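# Reorient the part in the left hand to match goal

## Task

Using only the left hand, where the part rests loosely on the upward-facing palm, rotate the part in place until its orientation in the hand matches the two goal pictures. The wrist camera, its post and the arm's final link count as part of that hand. The part must never contact anything else or leave the hand, and the right arm and right hand must not touch the left hand. To finish, the part has to lie still for a moment on the palm or fingers, clear of the wrist, camera and post. The palm must face straight up, and no left-hand motor may read moving or overload or be building toward a shutdown; a motor that was already off from the start is excused. Then declare completion. The hand is opened at that point, and the orientation must still hold on the open hand without any help from the robot.

## Robot and tools

Robot: two arms, left_arm and right_arm. Each carries an identical right-type hand (not mirrored) with index, middle and ring fingers plus a thumb, driven by 16 motors. In this job only the left hand works; the right arm stays clear of it.

Frames. Scene frame: origin on the tabletop between the arms, +z up, +x out over the table, left_arm on the +y side. Image left or right has nothing to do with arm names. Hand-point frame (used for pose offsets): the hand point sits in front of the palm where thumb tip meets index and middle tips. Its +z runs along the straightened fingers toward the tips, +x runs across the palm away from the thumb, and +y points out of the palm face. The palm face is at y = -0.062 m. Straight-finger knuckles are at z = -0.017 m, and the tips end 0.139 m beyond that. A rigid mast near the wrist occupies x +0.05 to +0.10, z -0.16 to -0.11, up to y = +0.06 m. Only the rubber fingertip caps grip well.

Row layout (48 numbers, all in [-1, 1], always both arms): 24 for left_arm/left_gripper, then the same 24 for right_arm/right_gripper. Per arm: dx, dy, dz, rx, ry, rz, then index_mcp, index_abd, index_pip, index_dip, middle_mcp, middle_abd, middle_pip, middle_dip, ring_mcp, ring_abd, ring_pip, ring_dip, thumb_cmc, thumb_axl, thumb_mcp, thumb_ipl, current_limit, speed.
- dx..rz are offsets, not poses, in the hand point's own axes. They are counted from the hand point's measured pose when the action began, or for a call's first action, the pose last reported. Each row counts from that same start, not from the row before. 1.0 equals 0.6 m or 180 degrees. rx, ry, rz form a single rotation vector. The command is clipped each step to within 100 mm and 16 degrees of the measured pose.
- Hinge numbers are absolute goal angles, linear between stops (degrees at +1 / at -1; straight value). Fingers, moving toward -1: _mcp curls at the knuckle toward the palm (-18, +128; +0.75); _abd swings the finger sideways away from the thumb (-60, +60; 0.00); _pip bends the middle joint (-29, +108; +0.58); _dip bends the tip joint (-21, +117; +0.70). thumb_cmc toward -1 brings the thumb from beside the palm to in front of it (-20, +120; +0.71). thumb_axl rolls it about its length (-27, +140; +0.68). thumb_mcp (-69, +109; +0.23) and thumb_ipl (-77, +108; +0.17) flex it: toward +z when axl is straight, and along the cmc swing direction when axl is at -0.40.
- current_limit: current cap for all motors, 0 mA at -1 to 550 mA at +1, floor 11 mA. A low cap also slows hinges and may fail to lift a finger. speed: set-point rate of (speed+1)/2 x 5.9 rad/s. Initial values are +0.4 and -0.6, and the last ones sent persist.
- A zero is a real goal. To keep a hand unchanged, echo its hand_goal, hand_current_limit and hand_speed.

Tools.
- execute_actions(actions): a list of actions, each a table of up to 15 rows. Each row lasts one 1/30 s control step, and a short table repeats its final row to fill the 15 steps. An empty list just reports state and images.
- move(target, speed, stop_force, blocking): target is one 48-number row whose offsets count from the pose in the latest result showing one. Each hand point travels a straight line toward it, with all arms finishing together in 0.5 to 10 s. speed is the path top speed in m/s, 0.002 to 0.5 (default 0.25), with turning capped at twice that in rad/s. stop_force is 9 to 40 N for both arms and ends an arm's path when its wrist sensor feels that much extra resistance. It is unreliable if the hand rotates, and it is not accepted with blocking=false. Omit it when backing off a contact. blocking=false returns after 0.5 s; then use wait(0) or stop before other motion calls.
- wait(seconds): 0 to 10; the arms hold their last command.
- stop(): brakes a running move.
- zoom_image(camera, region): camera is one of cam_head_left, cam_head_right, cam_high, cam_low, cam_left_wrist, cam_right_wrist. region is [x0, y0, x1, y1] in that image's pixels, at most 504 by 504. cam_left_wrist (616x616 fisheye) is the view matching the goal picture.
- show_instructions(): shows the goal reference images again.
- finished_scene(scene): pass the current scene's number to declare completion; this is irreversible.

Results. The state line gives each hand point's position (m) and quaternion wxyz, plus velocities, in the scene frame. Per-motor lists in hinge order: hand_goal, hand_measured, hand_current_ma (positive pushes toward -1), and hand_state (moving, goal, blocked or overload). Wrist force and torque come in the end-effector axes, are noisy with offsets of a few N, and saturate near 50 N. A move: line reports done, off_target, moving, held, contact or fault, along with limits such as paced or held. Other lines: "Hand target" is the pose the controller is driving toward; HELD marks a step that was held back; "pose unreachable" means a clearance check altered the command; HAND FAULT means the rest of that reply's motion calls are skipped.

Avoid: the part touching anything but the left hand, or falling; the right arm coming near the left hand; arms colliding or pressing on each other. Also avoid knocking items off the table. Keep motors below 495 mA, since 5 s at that level shuts a motor down for 10 s. Forces of 150 N or joint overloads (wrist joints 25.7 N m) stop an arm for 10 s. Watch for motor heat warnings at 70 °C; at 85 °C the arm brakes. Expect occasional small pushes on the part. Move gently and finish with the palm level and facing up, the fingers settled, and no motor still moving.

Each tool is called after "Request:" as name([rows], argument=value, ...), one row to a line, values as JSON.

Reference images:

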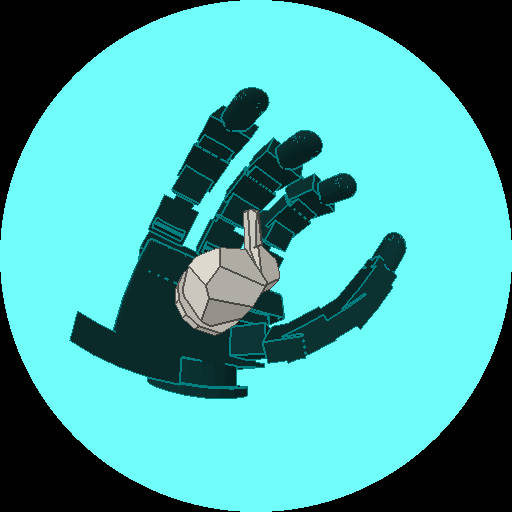

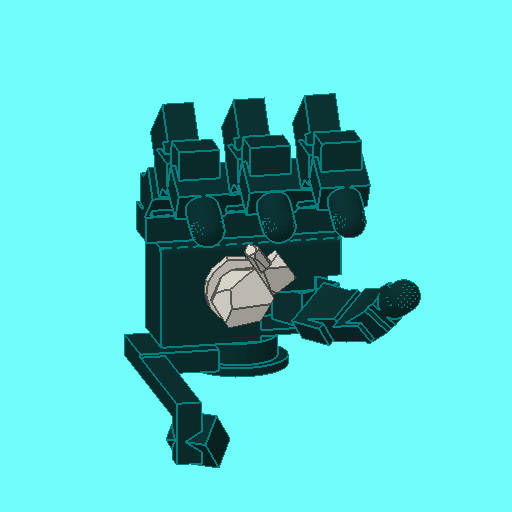

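## Session

I'll start by looking at the current state of the scene.

Request:
execute_actions(actions=[])

Scene clock: 0.00 s.
left_arm: end_effector_position=(+0.4673, +0.0818, +0.4050) hand_goal=(+0.046, +0.000, -0.008, +0.280, +0.046, +0.000, -0.008, +0.280, +0.046, +0.000, -0.008, +0.280, -0.104, +0.266, +0.032, -0.018) hand_measured=(+0.062, +0.000, -0.006, +0.282, +0.060, +0.000, -0.006, +0.282, +0.060, +0.000, -0.006, +0.282, -0.092, +0.270, +0.034, -0.016) hand_current_ma=(+82, +0, +13, +12, +81, +0, +13, +12, +81, +0, +13, +12, +67, +25, +12, +11) hand_state=(goal, goal, goal, goal, goal, goal, goal, goal, goal, goal, goal, goal, goal, goal, goal, goal) hand_current_limit=0.40 hand_speed=-0.60 end_effector_quat_wxyz=(+0.655, +0.628, +0.308, +0.285) end_effector_velocity=(+0.000, -0.000, +0.000) end_effector_angular_velocity=(-0.001, -0.001, -0.000) | right_arm: end_effector_position=(+0.3250, -0.7416, +0.2459) hand_goal=(+0.754, +0.000, +0.576, +0.696, +0.754, +0.000, +0.576, +0.696, +0.754, +0.000, +0.576, +0.696, +0.714, +0.678, +0.226, +0.168) hand_measured=(+0.754, +0.000, +0.576, +0.696, +0.754, +0.000, +0.576, +0.696, +0.754, +0.000, +0.576, +0.696, +0.714, +0.678, +0.226, +0.168) hand_current_ma=(+0, +0, +0, +0, +0, +0, +0, +0, +0, +0, +0, +0, +0, +0, +0, +0) hand_state=(goal, goal, goal, goal, goal, goal, goal, goal, goal, goal, goal, goal, goal, goal, goal, goal) hand_current_limit=0.40 hand_speed=-0.60 end_effector_quat_wxyz=(+0.006, +0.982, -0.186, +0.011) end_effector_velocity=(+0.000, +0.000, -0.001) end_effector_angular_velocity=(+0.002, +0.000, -0.000)
Joint positions: left_arm=[-1.136 -1.161  2.199 -4.201 -1.309 -0.04 ] | right_arm=[-0.81  -1.728  2.011 -1.878 -1.571  1.247]
Joint velocities: left_arm=[-0.     0.    -0.001 -0.     0.    -0.   ] | right_arm=[ 0.     0.002  0.    -0.     0.002  0.   ]
Motor temperatures (°C, as the motors report them): left_arm=[28 27 27 33 33 34] | right_arm=[28 28 28 36 37 33]
Wrist force (N, on the end effector, along its own x y z axes, offset not removed): no reading
Wrist torque (N m, same axes, about the end effector's origin, offset not removed): no reading
Hand target (left_arm): +0.467, +0.082, +0.405; +0.655, +0.628, +0.308, +0.285
Hand target (right_arm): +0.325, -0.742, +0.246; +0.006, +0.982, -0.186, +0.011

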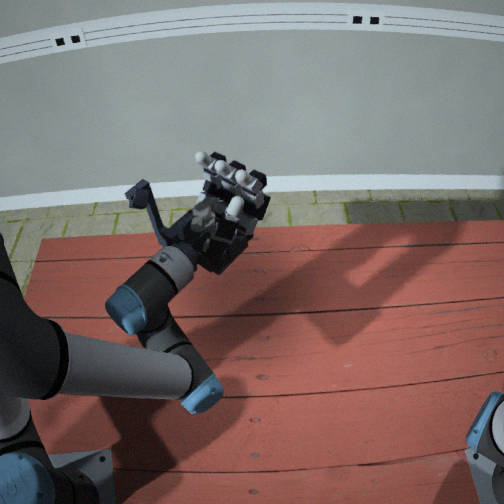

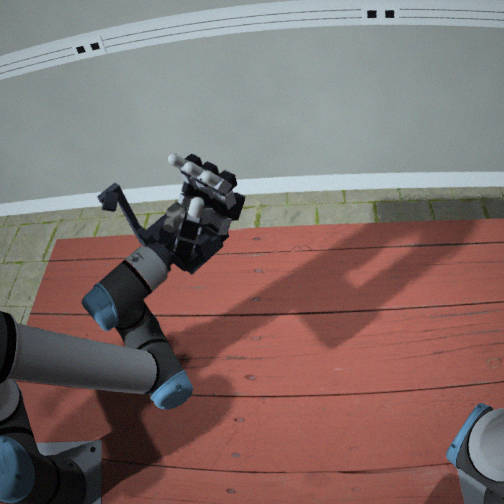

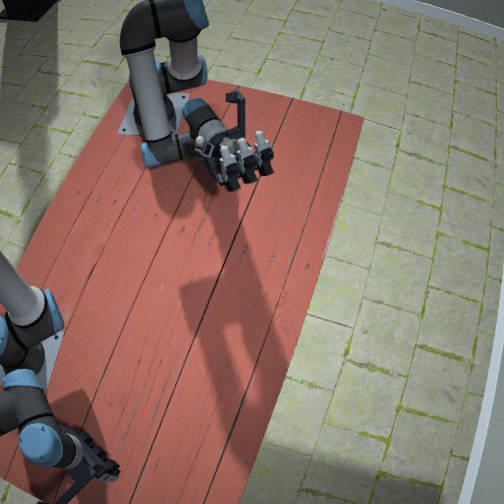

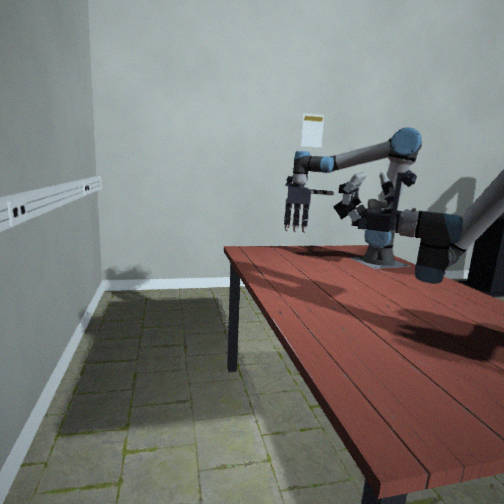

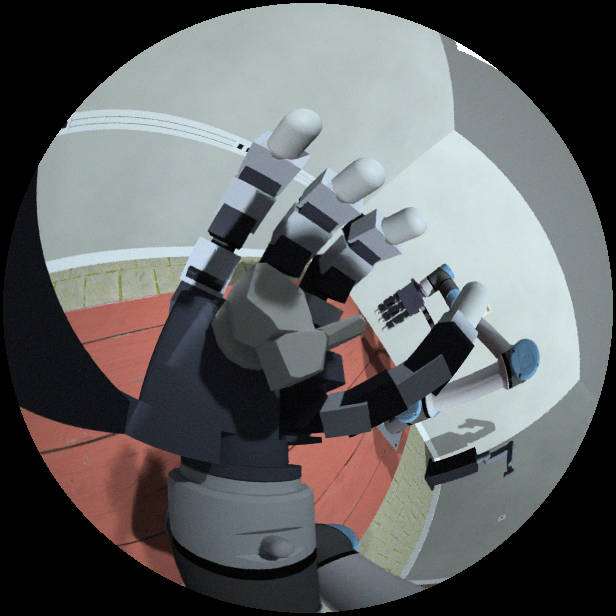

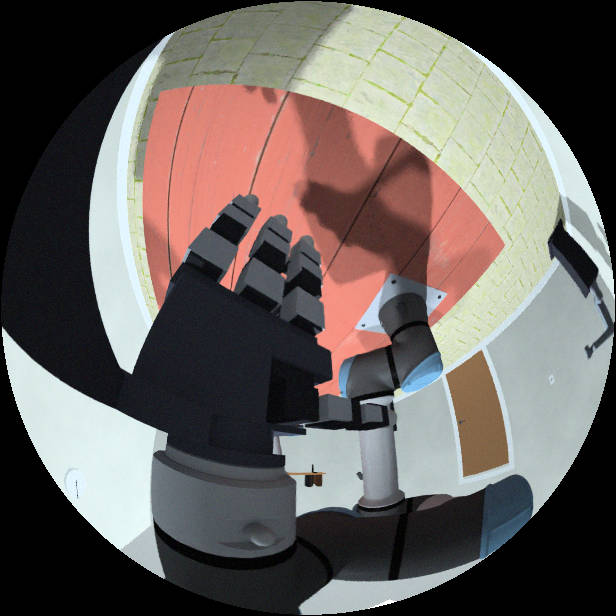

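Request:
zoom_image(camera="cam_left_wrist", region=[150, 200, 450, 470])

Request:
zoom_image(camera="cam_head_left", region=[120, 140, 290, 290])

Request:
show_instructions()

Region (150, 200, 450, 470) of cam_left_wrist's 616x616 image, scaled by 1.680, with more detail than that image has; it fills the top 454 rows of this view, and the rest is white.

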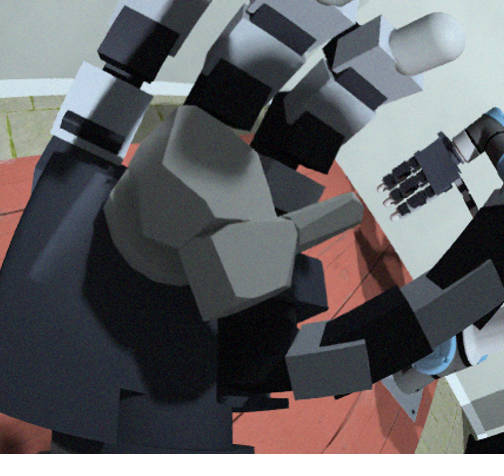

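Region (120, 140, 290, 290) of cam_head_left's 504x504 image, scaled by 2.965, with more detail than that image has; it fills the top 445 rows of this view, and the rest is white.

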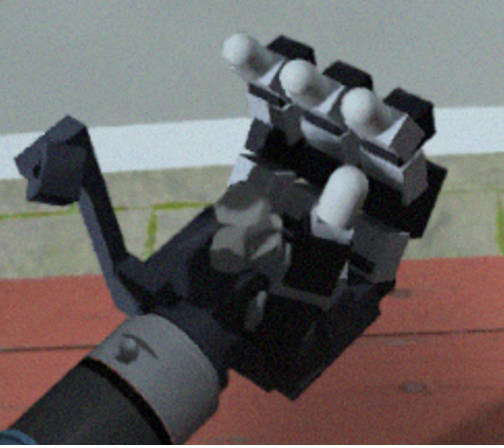

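Reference images for this scene: goal picture from the wrist camera place, goal picture looking into the palm.

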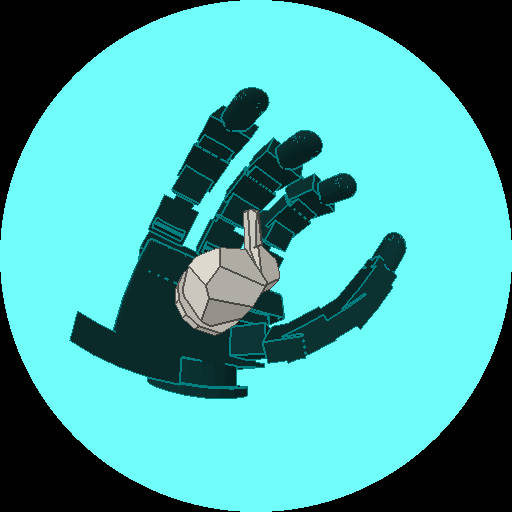

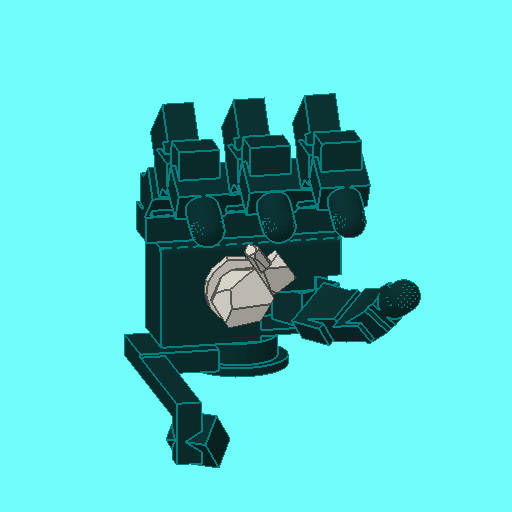

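Request:
zoom_image(camera="cam_high", region=[180, 90, 290, 200])

Request:
zoom_image(camera="cam_low", region=[320, 150, 430, 250])

Request:
zoom_image(camera="cam_head_right", region=[120, 150, 260, 280])

Request:
zoom_image(camera="cam_left_wrist", region=[200, 250, 380, 410])

Region (180, 90, 290, 200) of cam_high's 504x504 image, scaled by 4.582, with more detail than that image has.

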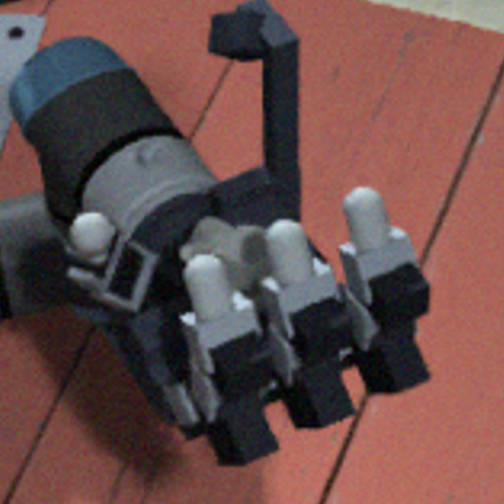

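Region (320, 150, 430, 250) of cam_low's 504x504 image, scaled by 4.582, with more detail than that image has; it fills the top 458 rows of this view, and the rest is white.

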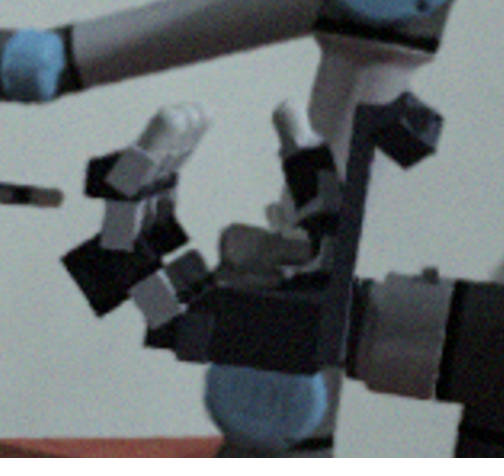

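Region (120, 150, 260, 280) of cam_head_right's 504x504 image, scaled by 3.600, with more detail than that image has; it fills the top 468 rows of this view, and the rest is white.

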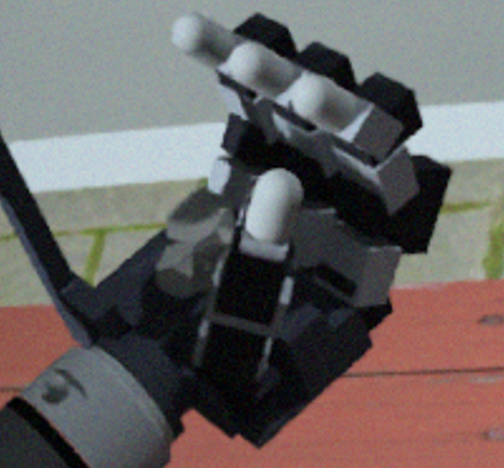

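Region (200, 250, 380, 410) of cam_left_wrist's 616x616 image, scaled by 2.800, with more detail than that image has.

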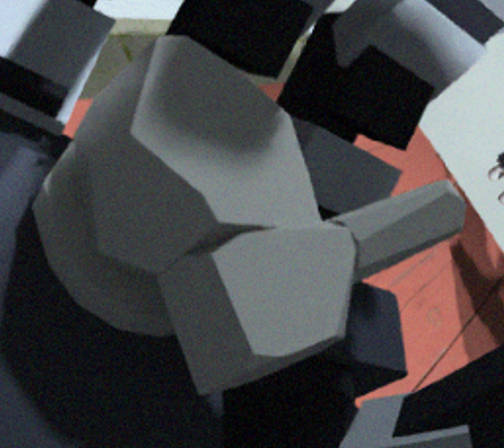

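Request:
execute_actions([
  [[0,0,0,0,0,0, 0.046,0,-0.008,0.28, 0.046,0,-0.008,0.28, 0.046,0,-0.008,0.28, 0.829,-0.425,-0.436,-0.965, 0.4,-0.2, 0,0,0,0,0,0, 0.754,0,0.576,0.696, 0.754,0,0.576,0.696, 0.754,0,0.576,0.696, 0.714,0.678,0.226,0.168, 0.4,-0.6]],
  [[0,0,0,0,0,0, 0.046,0,-0.008,0.28, 0.046,0,-0.008,0.28, 0.046,0,-0.008,0.28, 0.829,-0.425,-0.436,-0.965, 0.4,-0.2, 0,0,0,0,0,0, 0.754,0,0.576,0.696, 0.754,0,0.576,0.696, 0.754,0,0.576,0.696, 0.714,0.678,0.226,0.168, 0.4,-0.6]],
])

Scene clock: 121.00 s.
left_arm: end_effector_position=(+0.4673, +0.0818, +0.4050) hand_goal=(+0.046, +0.000, -0.008, +0.280, +0.046, +0.000, -0.008, +0.280, +0.046, +0.000, -0.008, +0.280, +0.830, -0.424, -0.436, -0.964) hand_measured=(+0.062, +0.000, -0.006, +0.282, +0.060, +0.000, -0.006, +0.282, +0.060, +0.000, -0.006, +0.282, +0.834, -0.422, -0.432, -0.738) hand_current_ma=(+82, +0, +13, +12, +81, +0, +13, +12, +81, +0, +13, +12, +22, +8, +20, +48) hand_state=(goal, goal, goal, goal, goal, goal, goal, goal, goal, goal, goal, goal, goal, moving, goal, moving) hand_current_limit=0.40 hand_speed=-0.20 end_effector_quat_wxyz=(+0.655, +0.628, +0.308, +0.285) end_effector_velocity=(-0.000, -0.000, -0.000) end_effector_angular_velocity=(+0.001, +0.000, -0.000) | right_arm: end_effector_position=(+0.3250, -0.7416, +0.2459) hand_goal=(+0.754, +0.000, +0.576, +0.696, +0.754, +0.000, +0.576, +0.696, +0.754, +0.000, +0.576, +0.696, +0.714, +0.678, +0.226, +0.168) hand_measured=(+0.754, +0.000, +0.576, +0.696, +0.754, +0.000, +0.576, +0.696, +0.754, +0.000, +0.576, +0.696, +0.714, +0.678, +0.222, +0.168) hand_current_ma=(-5, +0, +4, +0, -5, +0, +4, +0, -5, +0, +4, +0, +1, -4, -25, -2) hand_state=(goal, goal, goal, goal, goal, goal, goal, goal, goal, goal, goal, goal, goal, goal, goal, goal) hand_current_limit=0.40 hand_speed=-0.60 end_effector_quat_wxyz=(+0.006, +0.982, -0.186, +0.011) end_effector_velocity=(+0.000, +0.000, +0.000) end_effector_angular_velocity=(-0.000, -0.001, -0.000)
Joint positions: left_arm=[-1.136 -1.161  2.199 -4.201 -1.309 -0.04 ] | right_arm=[-0.81  -1.728  2.011 -1.878 -1.571  1.247]
Joint velocities: left_arm=[-0.    -0.     0.001  0.     0.     0.   ] | right_arm=[ 0. -0. -0.  0.  0.  0.]
Motor temperatures (°C, as the motors report them): left_arm=[28 27 27 33 33 34] | right_arm=[28 28 28 36 37 33]
Wrist force (N, on the end effector, along its own x y z axes, offset not removed): left_arm=[1.6 -0.8 0.3] | right_arm=[2.9 1.6 1.1]
Wrist torque (N m, same axes, about the end effector's origin, offset not removed): left_arm=[-0.17 -0.01 0.06] | right_arm=[-0.08 -0.35 0.30]
Hand target (left_arm): +0.467, +0.082, +0.405; +0.655, +0.628, +0.308, +0.285
Hand target (right_arm): +0.325, -0.742, +0.246; +0.006, +0.982, -0.186, +0.011
Off the commanded pose (left_arm): 0.000 m, 0 deg.
Off the commanded pose (right_arm): 0.000 m, 0 deg.
Step readings (end_effector_position; steps 1 to 15: 1st action; 16 to 30: 2nd action):
0: left_arm (+0.4673, +0.0818, +0.4050) | right_arm (+0.3250, -0.7416, +0.2459)
1: left_arm (+0.4673, +0.0818, +0.4050) | right_arm (+0.3250, -0.7416, +0.2459)
2: left_arm (+0.4673, +0.0818, +0.4050) | right_arm (+0.3250, -0.7416, +0.2459)
4: left_arm (+0.4673, +0.0818, +0.4050) | right_arm (+0.3250, -0.7416, +0.2459)
8: left_arm (+0.4673, +0.0818, +0.4050) | right_arm (+0.3250, -0.7416, +0.2459)
15: left_arm (+0.4673, +0.0818, +0.4050) | right_arm (+0.3250, -0.7416, +0.2459)
16: left_arm (+0.4673, +0.0818, +0.4050) | right_arm (+0.3250, -0.7416, +0.2459)
17: left_arm (+0.4673, +0.0818, +0.4050) | right_arm (+0.3250, -0.7416, +0.2459)
19: left_arm (+0.4673, +0.0818, +0.4050) | right_arm (+0.3250, -0.7416, +0.2459)
23: left_arm (+0.4673, +0.0818, +0.4050) | right_arm (+0.3250, -0.7416, +0.2459)
30: end_effector_position above
camera_calibration (this result's frames):
cam_left_wrist: T_world_to_cam=[[-0.517527, -0.555047, 0.65122, 0.0527576], [-0.831231, 0.145535, -0.53654, 0.537301], [0.20303, -0.818988, -0.536691, 0.313694], [0, 0, 0, 1]] pos_world=[0.410235, 0.207998, 0.422283]
cam_right_wrist: T_world_to_cam=[[-0.930865, -0.365157, -0.0122574, 0.0626202], [-0.258156, 0.633616, 0.729306, 0.327701], [-0.258544, 0.68205, -0.684078, 0.882105], [0, 0, 0, 1]] pos_world=[0.370952, -0.786409, 0.365202]

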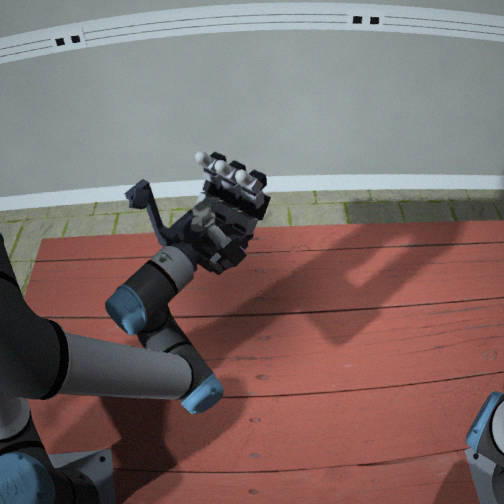

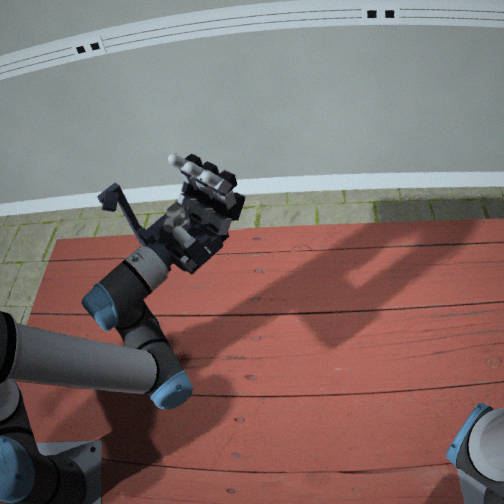

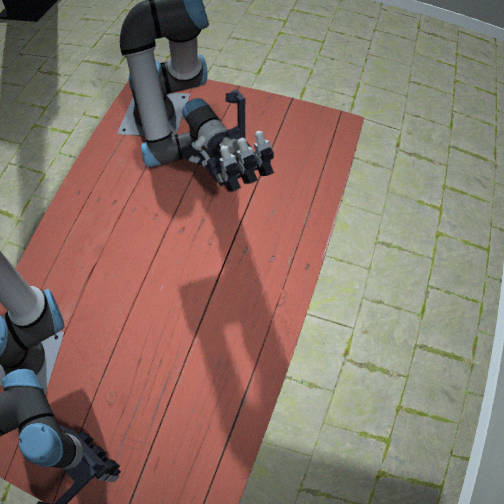

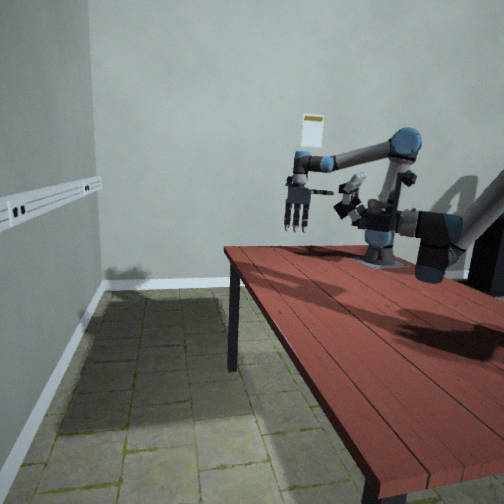

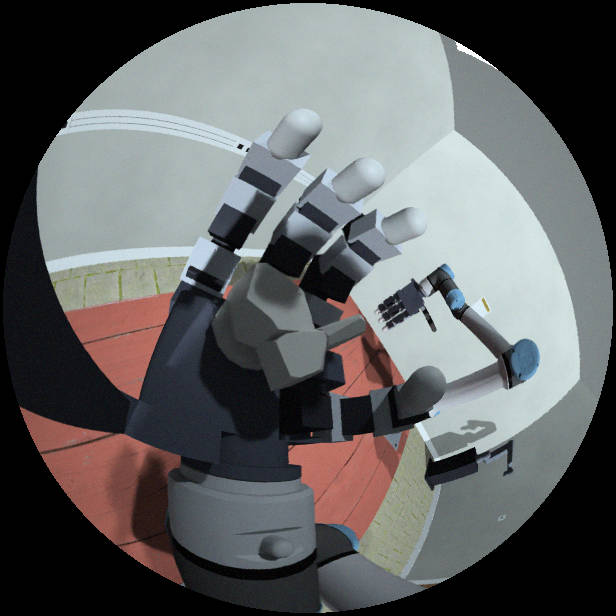

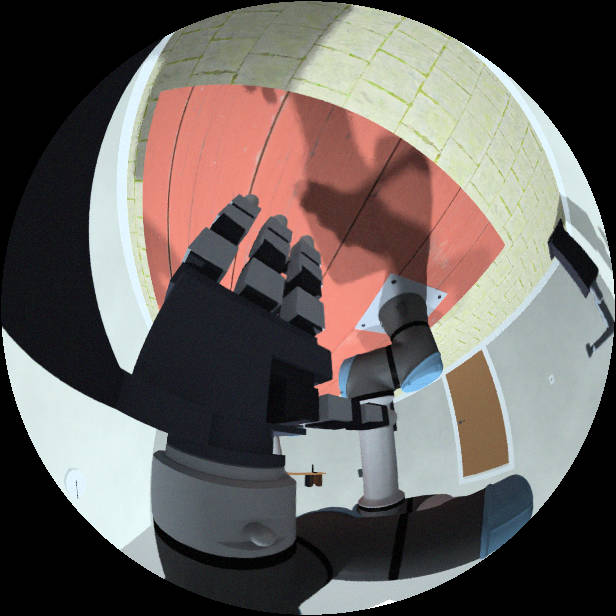

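Request:
execute_actions(actions=[])

Request:
zoom_image(camera="cam_left_wrist", region=[200, 240, 460, 460])

Request:
zoom_image(camera="cam_head_left", region=[160, 170, 270, 280])

Scene clock: 123.03 s.
left_arm: end_effector_position=(+0.4673, +0.0818, +0.4050) hand_goal=(+0.046, +0.000, -0.008, +0.280, +0.046, +0.000, -0.008, +0.280, +0.046, +0.000, -0.008, +0.280, +0.830, -0.424, -0.436, -0.964) hand_measured=(+0.062, +0.000, -0.006, +0.282, +0.060, +0.000, -0.006, +0.282, +0.060, +0.000, -0.006, +0.282, +0.834, -0.422, -0.432, -0.964) hand_current_ma=(+82, +0, +13, +12, +81, +0, +13, +12, +81, +0, +13, +12, +22, +13, +20, +4) hand_state=(goal, goal, goal, goal, goal, goal, goal, goal, goal, goal, goal, goal, goal, goal, goal, goal) hand_current_limit=0.40 hand_speed=-0.20 end_effector_quat_wxyz=(+0.655, +0.628, +0.308, +0.285) end_effector_velocity=(+0.000, +0.000, -0.000) end_effector_angular_velocity=(+0.001, -0.001, +0.000) | right_arm: end_effector_position=(+0.3250, -0.7416, +0.2459) hand_goal=(+0.754, +0.000, +0.576, +0.696, +0.754, +0.000, +0.576, +0.696, +0.754, +0.000, +0.576, +0.696, +0.714, +0.678, +0.226, +0.168) hand_measured=(+0.754, +0.000, +0.576, +0.696, +0.754, +0.000, +0.576, +0.696, +0.754, +0.000, +0.576, +0.696, +0.714, +0.678, +0.222, +0.168) hand_current_ma=(-5, +0, +4, +0, -5, +0, +4, +0, -5, +0, +4, +0, +1, -4, -25, -2) hand_state=(goal, goal, goal, goal, goal, goal, goal, goal, goal, goal, goal, goal, goal, goal, goal, goal) hand_current_limit=0.40 hand_speed=-0.60 end_effector_quat_wxyz=(+0.006, +0.982, -0.186, +0.011) end_effector_velocity=(+0.000, +0.000, -0.000) end_effector_angular_velocity=(+0.001, -0.001, +0.000)
Joint positions: left_arm=[-1.136 -1.161  2.199 -4.201 -1.309 -0.04 ] | right_arm=[-0.81  -1.728  2.011 -1.878 -1.571  1.247]
Joint velocities: left_arm=[ 0.001  0.    -0.     0.    -0.     0.001] | right_arm=[ 0.    -0.     0.    -0.     0.001 -0.   ]
Motor temperatures (°C, as the motors report them): left_arm=[28 27 27 33 33 34] | right_arm=[28 28 28 36 37 33]
Wrist force (N, on the end effector, along its own x y z axes, offset not removed): left_arm=[1.5 -1.5 0.7] | right_arm=[4.8 2.2 2.6]
Wrist torque (N m, same axes, about the end effector's origin, offset not removed): left_arm=[-0.33 -0.18 -0.02] | right_arm=[-0.09 -0.79 0.57]
Hand target (left_arm): +0.467, +0.082, +0.405; +0.655, +0.628, +0.308, +0.285
Hand target (right_arm): +0.325, -0.742, +0.246; +0.006, +0.982, -0.186, +0.011
Off the commanded pose (left_arm): 0.000 m, 0 deg.
Off the commanded pose (right_arm): 0.000 m, 0 deg.
camera_calibration (this result's frames):
cam_left_wrist: T_world_to_cam=[[-0.517527, -0.555047, 0.651221, 0.0527576], [-0.831231, 0.145535, -0.53654, 0.537301], [0.20303, -0.818988, -0.536691, 0.313694], [0, 0, 0, 1]] pos_world=[0.410235, 0.207998, 0.422283]
cam_right_wrist: T_world_to_cam=[[-0.930865, -0.365157, -0.0122575, 0.0626203], [-0.258156, 0.633616, 0.729306, 0.327701], [-0.258544, 0.68205, -0.684078, 0.882105], [0, 0, 0, 1]] pos_world=[0.370952, -0.786409, 0.365202]

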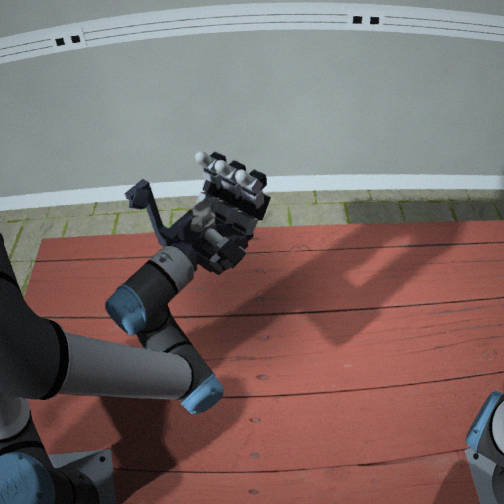

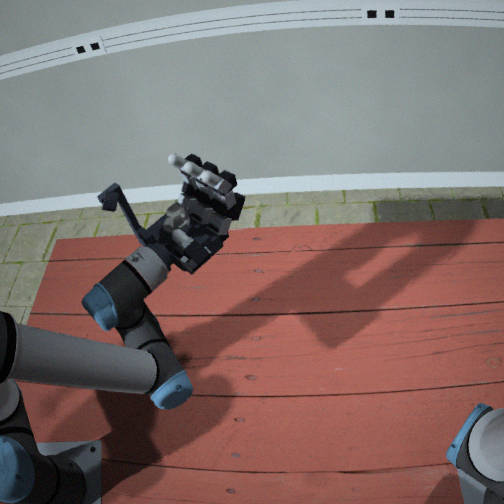

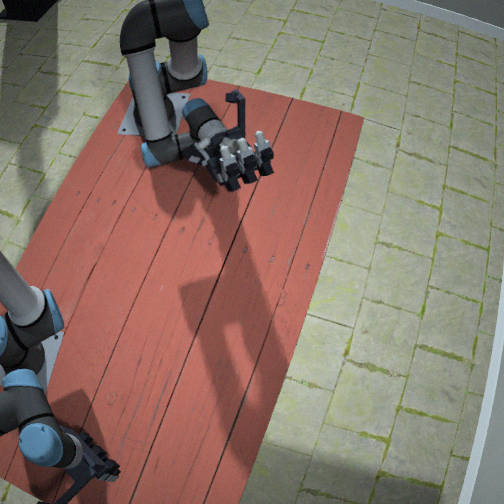

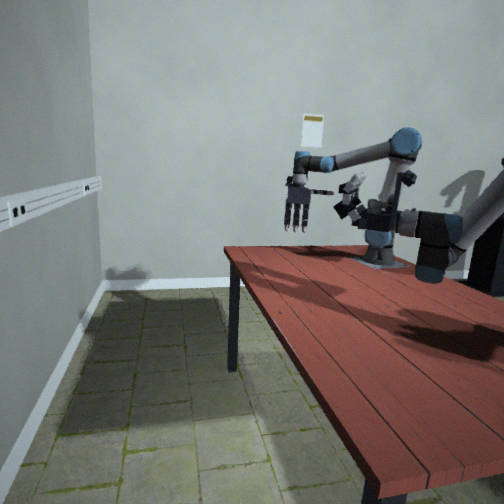

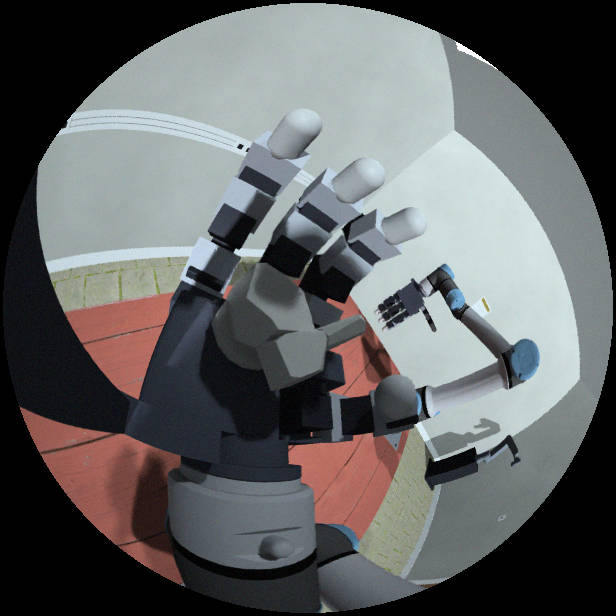

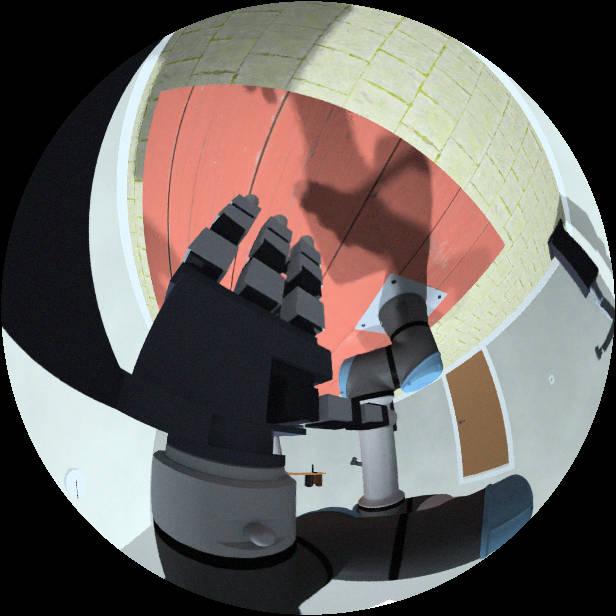

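Region (200, 240, 460, 460) of cam_left_wrist's 616x616 image, scaled by 1.938, with more detail than that image has; it fills the top 426 rows of this view, and the rest is white.

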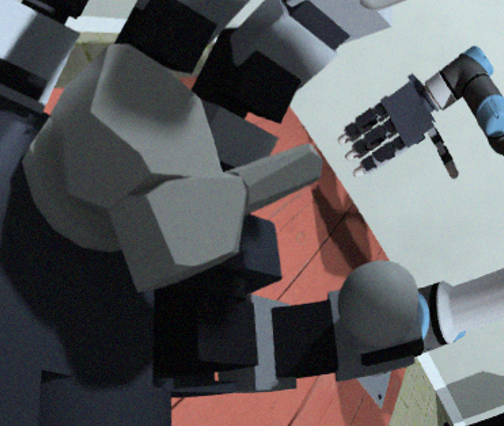

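Region (160, 170, 270, 280) of cam_head_left's 504x504 image, scaled by 4.582, with more detail than that image has.

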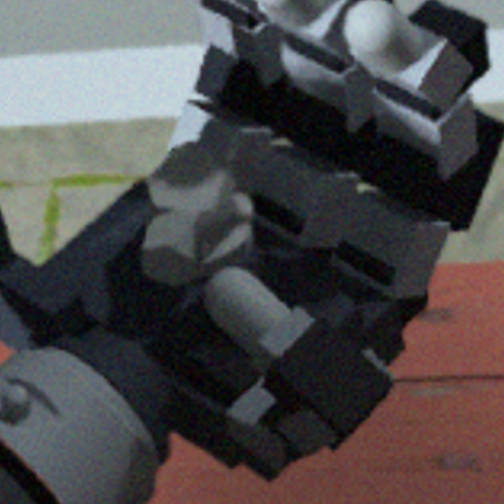

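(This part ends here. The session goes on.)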